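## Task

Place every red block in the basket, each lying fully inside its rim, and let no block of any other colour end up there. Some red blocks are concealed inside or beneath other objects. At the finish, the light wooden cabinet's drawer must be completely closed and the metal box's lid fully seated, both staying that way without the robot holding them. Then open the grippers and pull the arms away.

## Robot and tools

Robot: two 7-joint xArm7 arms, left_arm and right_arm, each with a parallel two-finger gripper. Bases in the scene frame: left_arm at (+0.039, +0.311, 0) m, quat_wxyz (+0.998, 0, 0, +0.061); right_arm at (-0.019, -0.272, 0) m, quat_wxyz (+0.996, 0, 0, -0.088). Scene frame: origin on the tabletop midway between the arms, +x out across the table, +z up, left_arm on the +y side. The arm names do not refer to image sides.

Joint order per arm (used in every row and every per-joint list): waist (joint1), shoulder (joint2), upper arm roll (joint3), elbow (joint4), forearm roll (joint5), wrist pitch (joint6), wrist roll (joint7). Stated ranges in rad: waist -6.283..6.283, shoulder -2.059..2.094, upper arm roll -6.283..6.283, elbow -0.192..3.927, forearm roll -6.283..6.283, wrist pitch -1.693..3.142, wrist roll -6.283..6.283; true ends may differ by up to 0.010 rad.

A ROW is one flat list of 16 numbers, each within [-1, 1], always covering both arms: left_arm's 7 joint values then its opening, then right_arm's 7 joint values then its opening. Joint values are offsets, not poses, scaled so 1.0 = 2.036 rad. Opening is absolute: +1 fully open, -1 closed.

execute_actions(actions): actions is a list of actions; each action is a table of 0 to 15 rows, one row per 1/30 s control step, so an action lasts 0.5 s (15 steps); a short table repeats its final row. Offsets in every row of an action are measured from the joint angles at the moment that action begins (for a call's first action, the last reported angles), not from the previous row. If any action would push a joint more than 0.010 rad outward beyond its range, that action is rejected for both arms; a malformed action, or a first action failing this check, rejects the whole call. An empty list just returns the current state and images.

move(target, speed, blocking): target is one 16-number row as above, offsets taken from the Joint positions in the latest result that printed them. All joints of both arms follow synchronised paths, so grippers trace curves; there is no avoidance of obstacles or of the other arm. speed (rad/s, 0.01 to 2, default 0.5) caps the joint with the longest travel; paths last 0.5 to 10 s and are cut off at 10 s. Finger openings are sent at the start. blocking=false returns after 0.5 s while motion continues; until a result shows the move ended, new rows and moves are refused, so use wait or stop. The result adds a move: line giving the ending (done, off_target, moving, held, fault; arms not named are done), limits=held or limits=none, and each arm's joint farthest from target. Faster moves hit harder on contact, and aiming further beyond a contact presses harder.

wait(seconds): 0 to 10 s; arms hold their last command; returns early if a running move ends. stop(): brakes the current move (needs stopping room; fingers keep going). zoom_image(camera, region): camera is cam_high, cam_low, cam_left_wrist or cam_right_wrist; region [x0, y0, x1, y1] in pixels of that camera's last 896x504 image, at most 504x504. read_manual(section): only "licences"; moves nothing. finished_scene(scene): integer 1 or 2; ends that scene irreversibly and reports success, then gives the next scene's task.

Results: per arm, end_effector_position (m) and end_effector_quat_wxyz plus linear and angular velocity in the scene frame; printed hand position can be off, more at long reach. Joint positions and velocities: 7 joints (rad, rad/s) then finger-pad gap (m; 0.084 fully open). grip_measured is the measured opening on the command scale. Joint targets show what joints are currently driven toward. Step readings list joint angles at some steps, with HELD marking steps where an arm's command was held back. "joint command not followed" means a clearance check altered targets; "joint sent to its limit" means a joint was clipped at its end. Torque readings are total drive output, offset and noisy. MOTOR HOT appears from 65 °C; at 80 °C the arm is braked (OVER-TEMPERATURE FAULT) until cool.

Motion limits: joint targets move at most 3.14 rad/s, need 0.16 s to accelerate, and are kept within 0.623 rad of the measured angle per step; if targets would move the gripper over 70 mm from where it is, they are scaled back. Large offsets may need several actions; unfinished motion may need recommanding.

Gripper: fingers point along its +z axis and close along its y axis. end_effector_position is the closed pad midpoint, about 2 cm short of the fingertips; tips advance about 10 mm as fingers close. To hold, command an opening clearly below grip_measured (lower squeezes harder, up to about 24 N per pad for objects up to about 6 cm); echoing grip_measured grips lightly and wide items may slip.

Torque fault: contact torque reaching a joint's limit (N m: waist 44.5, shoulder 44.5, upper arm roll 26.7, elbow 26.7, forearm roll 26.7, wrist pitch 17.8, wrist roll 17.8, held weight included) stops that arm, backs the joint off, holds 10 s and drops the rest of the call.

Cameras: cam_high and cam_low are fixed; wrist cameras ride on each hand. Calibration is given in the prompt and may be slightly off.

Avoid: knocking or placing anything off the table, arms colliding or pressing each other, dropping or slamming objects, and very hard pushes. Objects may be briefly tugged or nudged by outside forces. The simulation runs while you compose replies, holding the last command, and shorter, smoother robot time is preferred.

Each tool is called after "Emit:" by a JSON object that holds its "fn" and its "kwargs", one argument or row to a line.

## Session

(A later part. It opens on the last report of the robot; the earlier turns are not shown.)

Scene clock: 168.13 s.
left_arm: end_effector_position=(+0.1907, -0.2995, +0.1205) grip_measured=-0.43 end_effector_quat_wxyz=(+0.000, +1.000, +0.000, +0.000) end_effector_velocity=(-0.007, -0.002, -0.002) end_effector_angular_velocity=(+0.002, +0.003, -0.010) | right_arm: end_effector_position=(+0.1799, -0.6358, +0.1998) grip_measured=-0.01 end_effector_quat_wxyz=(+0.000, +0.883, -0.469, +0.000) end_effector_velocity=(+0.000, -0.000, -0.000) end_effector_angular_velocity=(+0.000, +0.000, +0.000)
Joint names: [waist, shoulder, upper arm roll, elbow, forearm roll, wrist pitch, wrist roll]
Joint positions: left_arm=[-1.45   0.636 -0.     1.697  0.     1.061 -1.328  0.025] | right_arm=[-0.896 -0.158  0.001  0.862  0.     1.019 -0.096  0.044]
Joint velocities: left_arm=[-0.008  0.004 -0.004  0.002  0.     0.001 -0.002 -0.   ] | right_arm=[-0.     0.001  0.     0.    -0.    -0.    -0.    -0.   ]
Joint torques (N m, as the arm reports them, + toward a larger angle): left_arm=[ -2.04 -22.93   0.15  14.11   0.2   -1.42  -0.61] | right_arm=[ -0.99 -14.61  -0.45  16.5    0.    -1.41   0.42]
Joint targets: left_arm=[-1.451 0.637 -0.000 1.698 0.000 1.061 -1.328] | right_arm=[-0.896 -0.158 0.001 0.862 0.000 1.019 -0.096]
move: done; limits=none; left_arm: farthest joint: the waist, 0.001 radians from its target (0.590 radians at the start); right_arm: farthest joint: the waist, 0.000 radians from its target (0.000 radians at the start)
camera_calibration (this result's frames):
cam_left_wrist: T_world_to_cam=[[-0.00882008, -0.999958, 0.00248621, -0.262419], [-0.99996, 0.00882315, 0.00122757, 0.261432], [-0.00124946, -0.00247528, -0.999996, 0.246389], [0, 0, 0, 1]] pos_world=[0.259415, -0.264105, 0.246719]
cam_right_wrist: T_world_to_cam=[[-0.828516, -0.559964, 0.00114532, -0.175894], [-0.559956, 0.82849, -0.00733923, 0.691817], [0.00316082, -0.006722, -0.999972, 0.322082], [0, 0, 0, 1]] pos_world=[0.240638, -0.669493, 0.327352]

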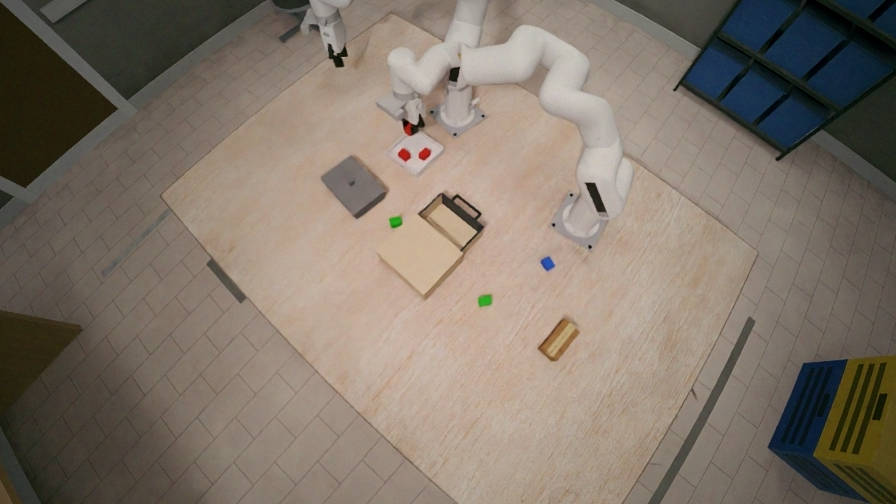

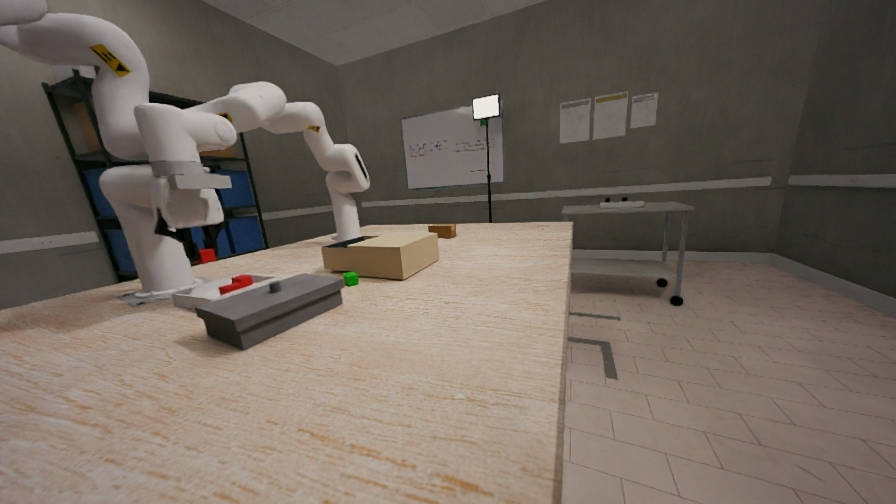

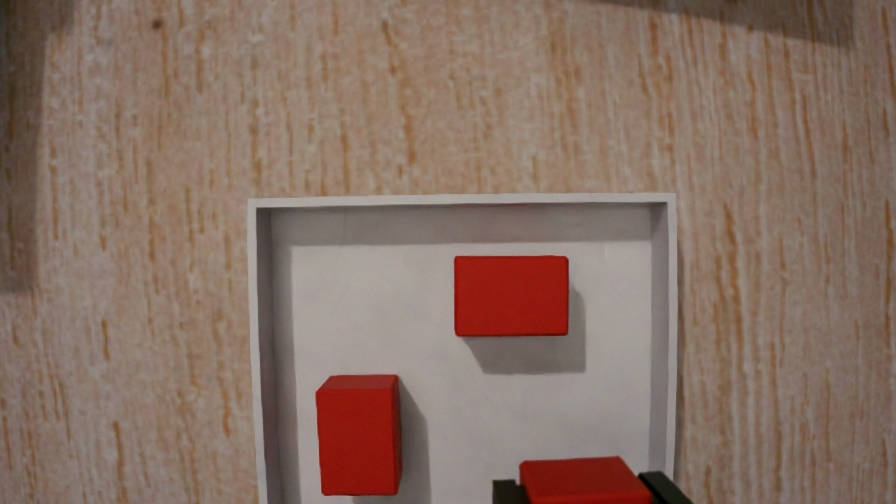

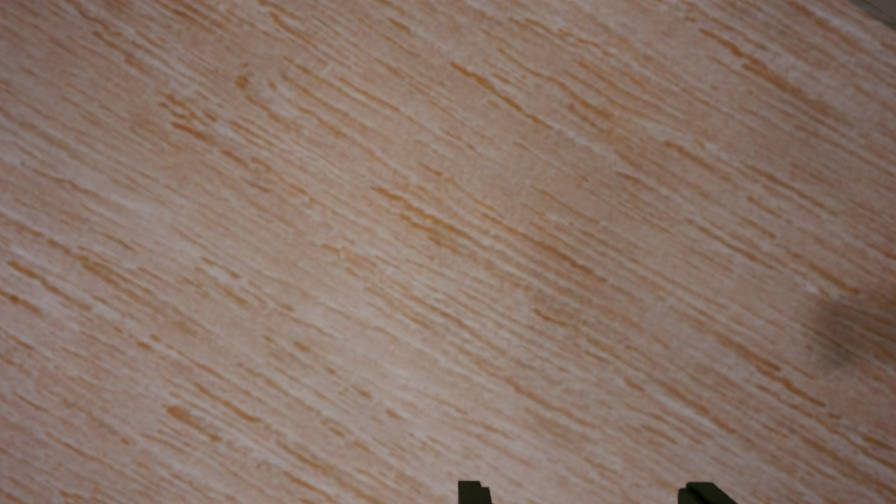

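Emit:
{"fn": "move", "kwargs": {
  "target": [0,0.0535,0,-0.027,0,-0.0805,0,-0.8,0,0,0,0,0,0,0,0],
  "speed": 0.12
}}

Emit:
{"fn": "move", "kwargs": {
  "target": [0,0,0,0,0,0,0,-0.22,0,0,0,0,0,0,0,0]
}}

Emit:
{"fn": "move", "kwargs": {
  "target": [0,-0.075,0,0.03,0,0.105,0,-0.22,0,0,0,0,0,0,0,0],
  "speed": 0.2
}}

Scene clock: 183.10 s.
left_arm: end_effector_position=(+0.1908, -0.2999, +0.0426) grip_measured=-0.43 end_effector_quat_wxyz=(+0.000, +1.000, +0.000, +0.000) end_effector_velocity=(+0.000, +0.002, -0.003) end_effector_angular_velocity=(+0.004, +0.001, +0.001) | right_arm: end_effector_position=(+0.1799, -0.6358, +0.1998) grip_measured=-0.01 end_effector_quat_wxyz=(+0.000, +0.883, -0.469, +0.000) end_effector_velocity=(-0.000, -0.000, +0.001) end_effector_angular_velocity=(-0.001, -0.001, -0.002)
Joint names: [waist, shoulder, upper arm roll, elbow, forearm roll, wrist pitch, wrist roll]
Joint positions: left_arm=[-1.45   0.745 -0.     1.643  0.     0.897 -1.328  0.025] | right_arm=[-0.896 -0.158  0.001  0.862  0.     1.019 -0.096  0.044]
Joint velocities: left_arm=[ 0.     0.002  0.001 -0.003 -0.    -0.001  0.    -0.   ] | right_arm=[-0.    -0.002 -0.    -0.     0.     0.     0.001  0.   ]
Joint torques (N m, as the arm reports them, + toward a larger angle): left_arm=[ -2.8  -23.46  -0.13  13.45   0.26  -1.49  -0.56] | right_arm=[ -0.74 -14.78  -0.49  16.57  -0.05  -1.53   0.43]
Joint targets: left_arm=[-1.450 0.745 -0.000 1.642 0.000 0.897 -1.328] | right_arm=[-0.896 -0.158 0.001 0.862 0.000 1.019 -0.096]
move: done; limits=none; left_arm: farthest joint: the elbow, 0.001 radians from its target (0.056 radians at the start); right_arm: farthest joint: the waist, 0.000 radians from its target (0.000 radians at the start)
camera_calibration (this result's frames):
cam_left_wrist: T_world_to_cam=[[-0.00886267, -0.999955, 0.00324536, -0.262685], [-0.99996, 0.0088662, 0.00107501, 0.261637], [-0.00110374, -0.0032357, -0.999994, 0.168262], [0, 0, 0, 1]] pos_world=[0.259484, -0.264449, 0.168833]
cam_right_wrist: T_world_to_cam=[[-0.828516, -0.559964, 0.00114527, -0.175894], [-0.559956, 0.82849, -0.00733935, 0.691817], [0.00316093, -0.00672207, -0.999972, 0.322082], [0, 0, 0, 1]] pos_world=[0.240638, -0.669493, 0.327352]

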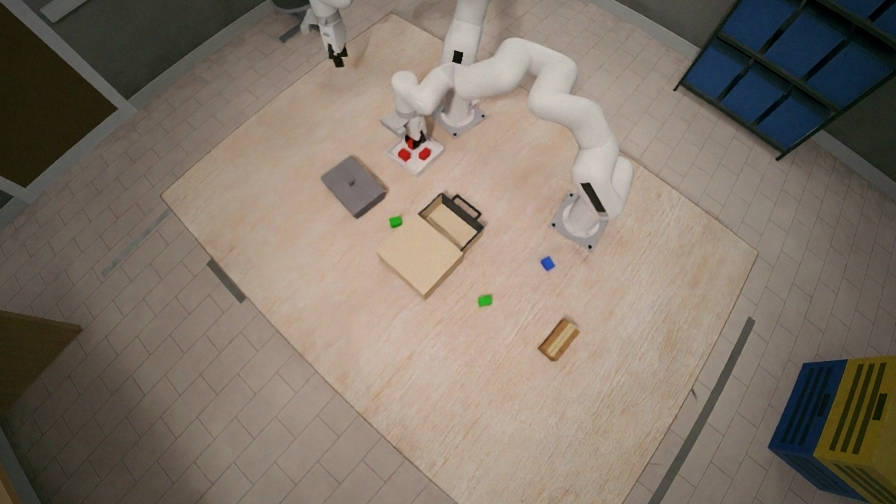

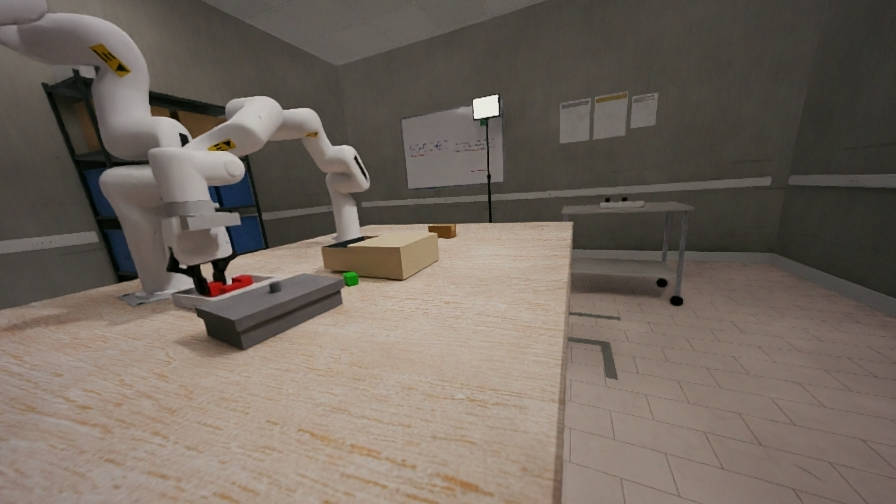

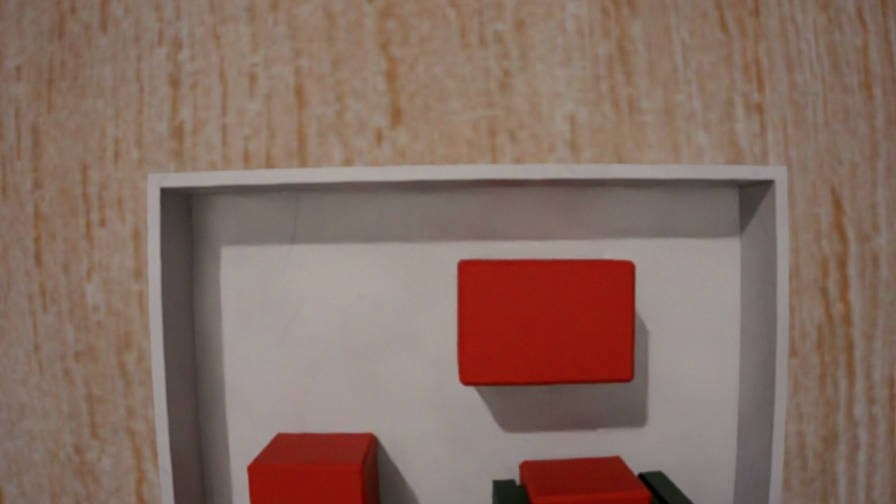

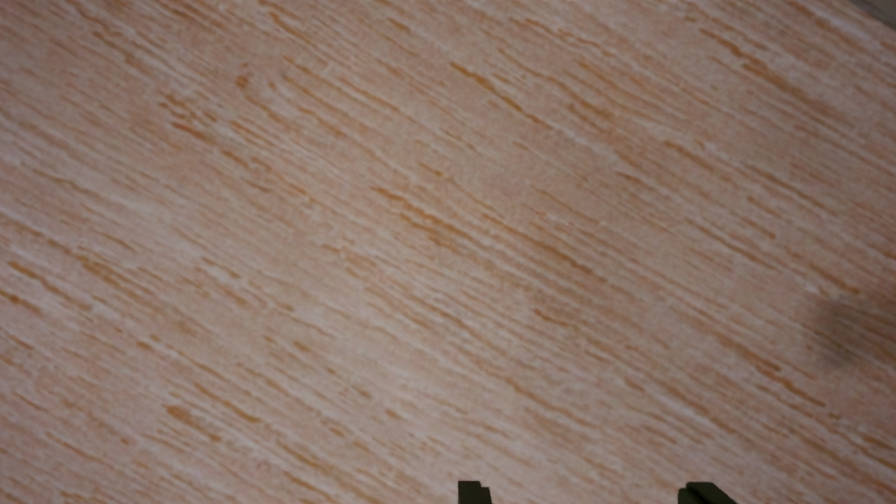

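Scene clock: 183.60 s.
left_arm: end_effector_position=(+0.1908, -0.2999, +0.0427) grip_measured=-0.24 end_effector_quat_wxyz=(+0.000, +1.000, +0.000, +0.000) end_effector_velocity=(+0.000, -0.000, +0.000) end_effector_angular_velocity=(-0.001, -0.000, -0.000) | right_arm: end_effector_position=(+0.1799, -0.6358, +0.1998) grip_measured=-0.01 end_effector_quat_wxyz=(+0.000, +0.883, -0.469, +0.000) end_effector_velocity=(-0.000, -0.001, +0.000) end_effector_angular_velocity=(-0.001, -0.001, -0.001)
Joint names: [waist, shoulder, upper arm roll, elbow, forearm roll, wrist pitch, wrist roll]
Joint positions: left_arm=[-1.45   0.745 -0.     1.643  0.     0.897 -1.328  0.034] | right_arm=[-0.896 -0.158  0.001  0.862  0.     1.019 -0.096  0.044]
Joint velocities: left_arm=[ 0. -0. -0.  0.  0. -0. -0.  0.] | right_arm=[-0.     0.    -0.001  0.001  0.    -0.001 -0.001 -0.   ]
Joint torques (N m, as the arm reports them, + toward a larger angle): left_arm=[ -2.76 -23.25  -0.02  13.38   0.26  -1.37  -0.68] | right_arm=[ -0.72 -14.95  -0.63  16.67   0.1   -1.41   0.37]
Joint targets: left_arm=[-1.450 0.745 -0.000 1.643 0.000 0.897 -1.328] | right_arm=[-0.896 -0.158 0.001 0.862 0.000 1.019 -0.096]
move: done; limits=none; left_arm: farthest joint: the waist, 0.000 radians from its target (0.000 radians at the start); right_arm: farthest joint: the waist, 0.000 radians from its target (0.000 radians at the start)
camera_calibration (this result's frames):
cam_left_wrist: T_world_to_cam=[[-0.00886155, -0.999955, 0.00328969, -0.2627], [-0.99996, 0.00886509, 0.00106317, 0.261641], [-0.00109228, -0.00328014, -0.999994, 0.168271], [0, 0, 0, 1]] pos_world=[0.259487, -0.264455, 0.168856]
cam_right_wrist: T_world_to_cam=[[-0.828516, -0.559964, 0.00114532, -0.175894], [-0.559956, 0.82849, -0.0073394, 0.691817], [0.00316091, -0.00672214, -0.999972, 0.322082], [0, 0, 0, 1]] pos_world=[0.240638, -0.669493, 0.327352]

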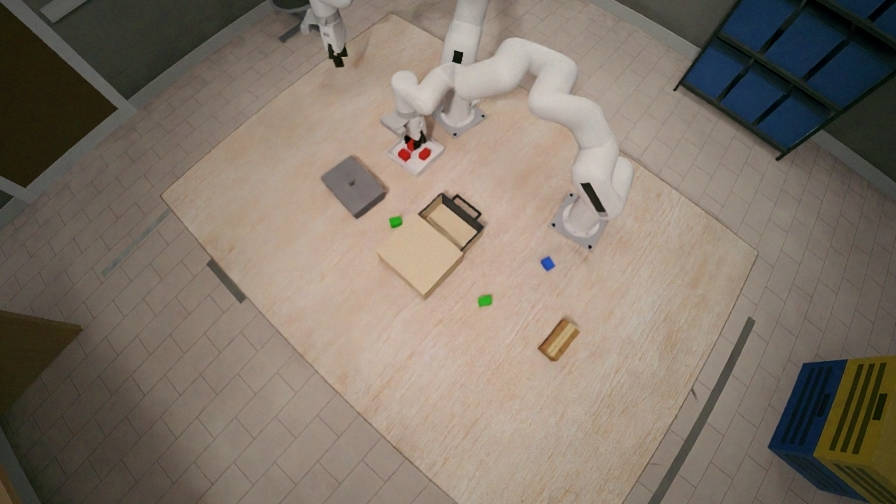

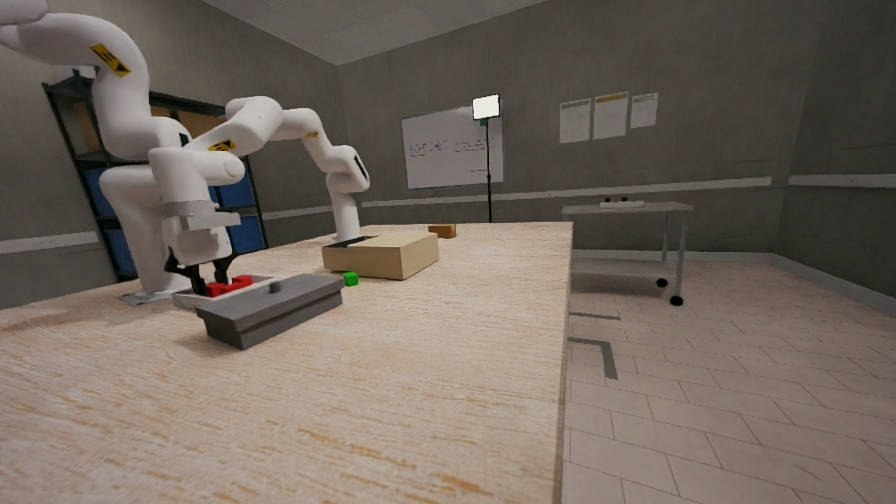

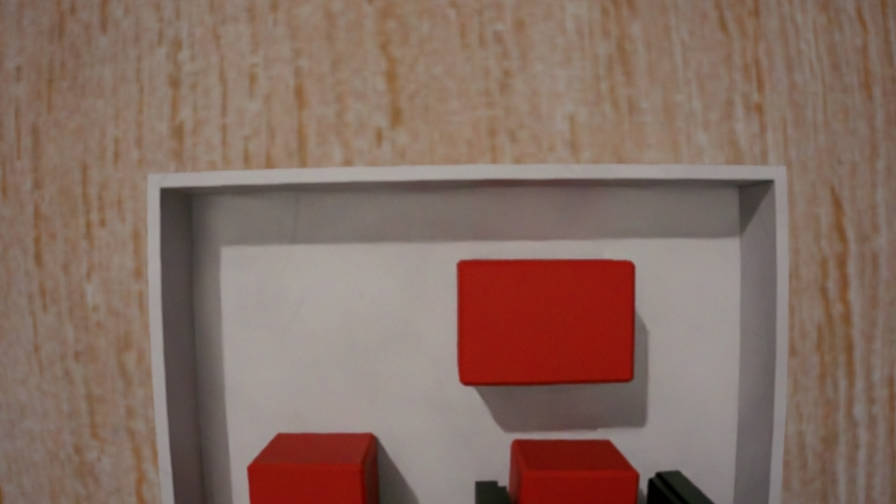

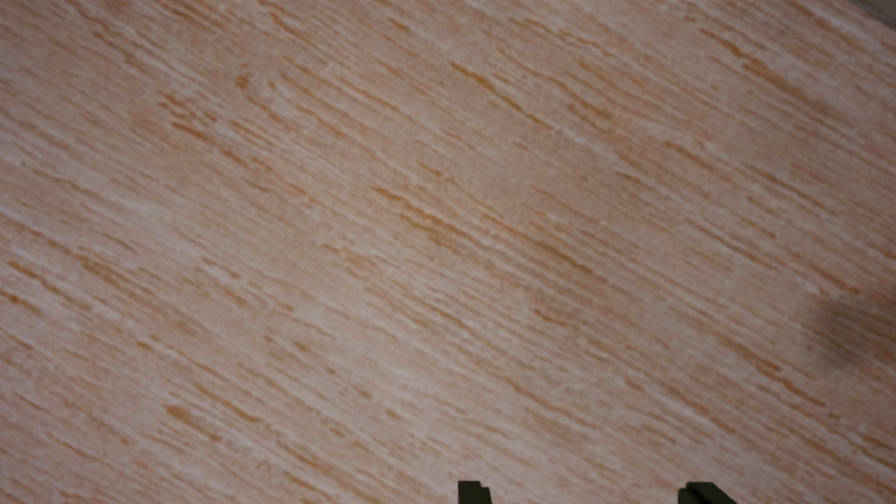

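Scene clock: 185.13 s.
left_arm: end_effector_position=(+0.1896, -0.2950, +0.1466) grip_measured=-0.24 end_effector_quat_wxyz=(-0.000, +1.000, +0.000, +0.000) end_effector_velocity=(+0.000, -0.002, +0.005) end_effector_angular_velocity=(-0.008, -0.002, -0.000) | right_arm: end_effector_position=(+0.1799, -0.6358, +0.1998) grip_measured=-0.01 end_effector_quat_wxyz=(+0.000, +0.883, -0.469, +0.000) end_effector_velocity=(-0.001, -0.001, +0.001) end_effector_angular_velocity=(-0.002, -0.001, -0.002)
Joint names: [waist, shoulder, upper arm roll, elbow, forearm roll, wrist pitch, wrist roll]
Joint positions: left_arm=[-1.45   0.593 -0.     1.703  0.     1.111 -1.328  0.034] | right_arm=[-0.896 -0.158  0.001  0.862  0.     1.019 -0.096  0.044]
Joint velocities: left_arm=[-0.    -0.005  0.     0.005 -0.     0.001  0.     0.   ] | right_arm=[ 0.    -0.002 -0.002  0.    -0.001  0.     0.     0.   ]
Joint torques (N m, as the arm reports them, + toward a larger angle): left_arm=[ -2.63 -22.48  -0.18  14.07   0.43  -1.37  -0.7 ] | right_arm=[ -0.91 -14.72  -0.58  16.72  -0.23  -1.45   0.32]
Joint targets: left_arm=[-1.450 0.592 -0.000 1.704 0.000 1.111 -1.328] | right_arm=[-0.896 -0.158 0.001 0.862 0.000 1.019 -0.096]
move: done; limits=none; left_arm: farthest joint: the elbow, 0.001 radians from its target (0.061 radians at the start); right_arm: farthest joint: the waist, 0.000 radians from its target (0.000 radians at the start)
camera_calibration (this result's frames):
cam_left_wrist: T_world_to_cam=[[-0.00881352, -0.999958, 0.00240611, -0.257998], [-0.99996, 0.00881651, 0.00123695, 0.260248], [-0.00125812, -0.00239511, -0.999996, 0.272541], [0, 0, 0, 1]] pos_world=[0.258307, -0.259629, 0.272839]
cam_right_wrist: T_world_to_cam=[[-0.828516, -0.559964, 0.00114533, -0.175894], [-0.559956, 0.82849, -0.00733958, 0.691817], [0.00316101, -0.0067223, -0.999972, 0.322082], [0, 0, 0, 1]] pos_world=[0.240638, -0.669493, 0.327352]

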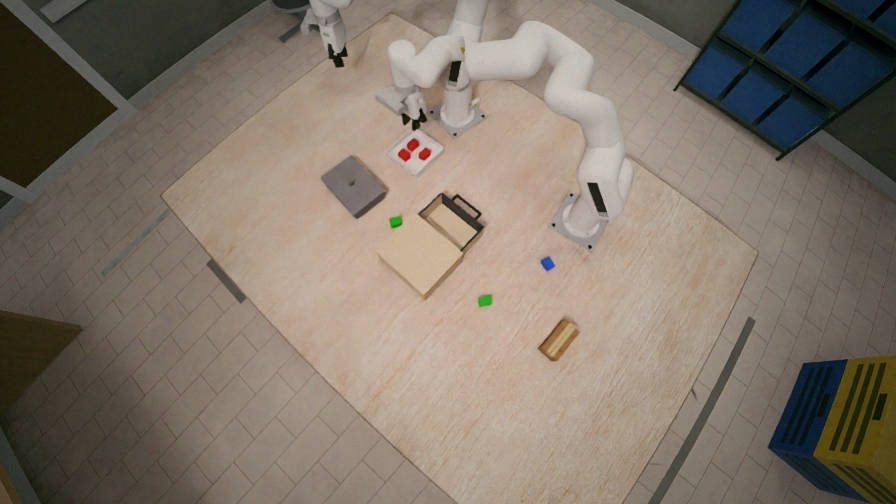

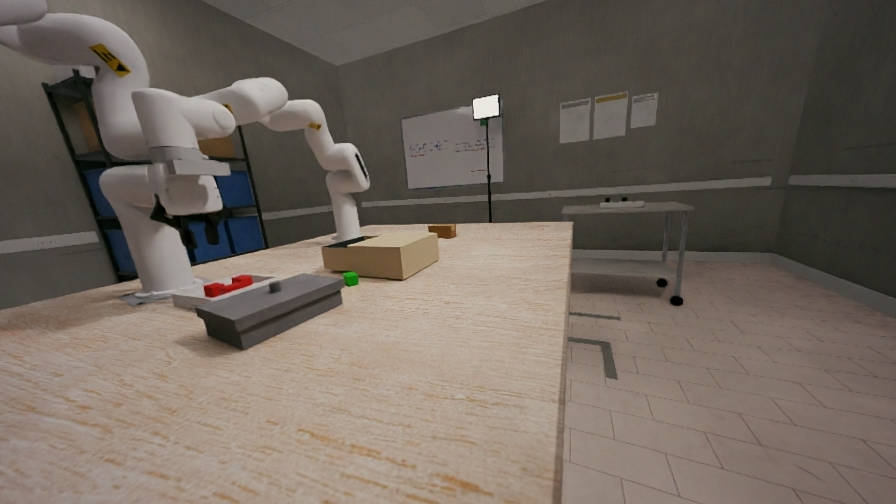

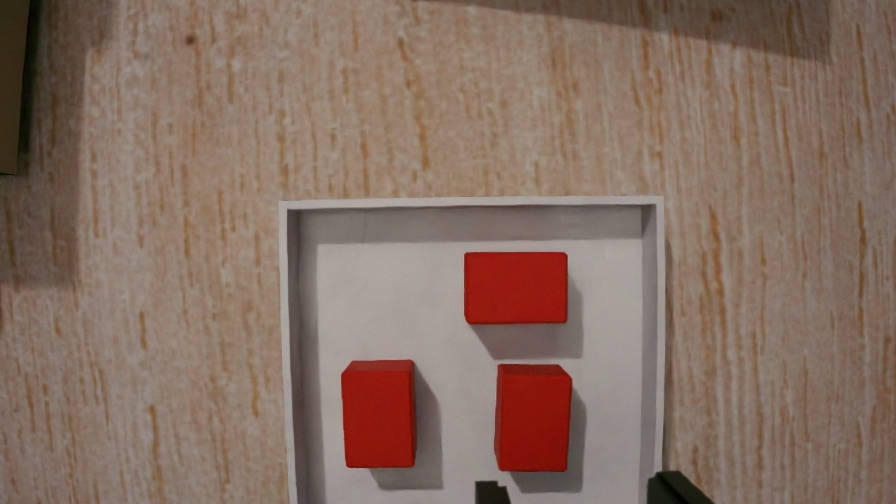

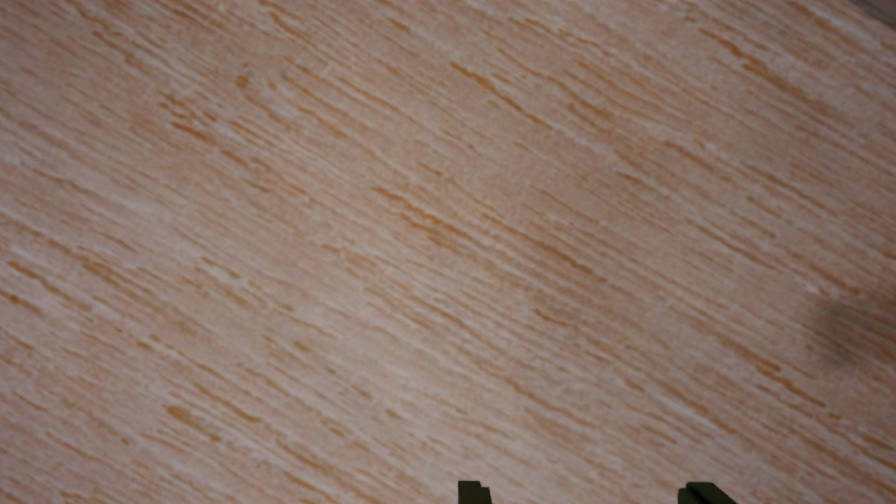

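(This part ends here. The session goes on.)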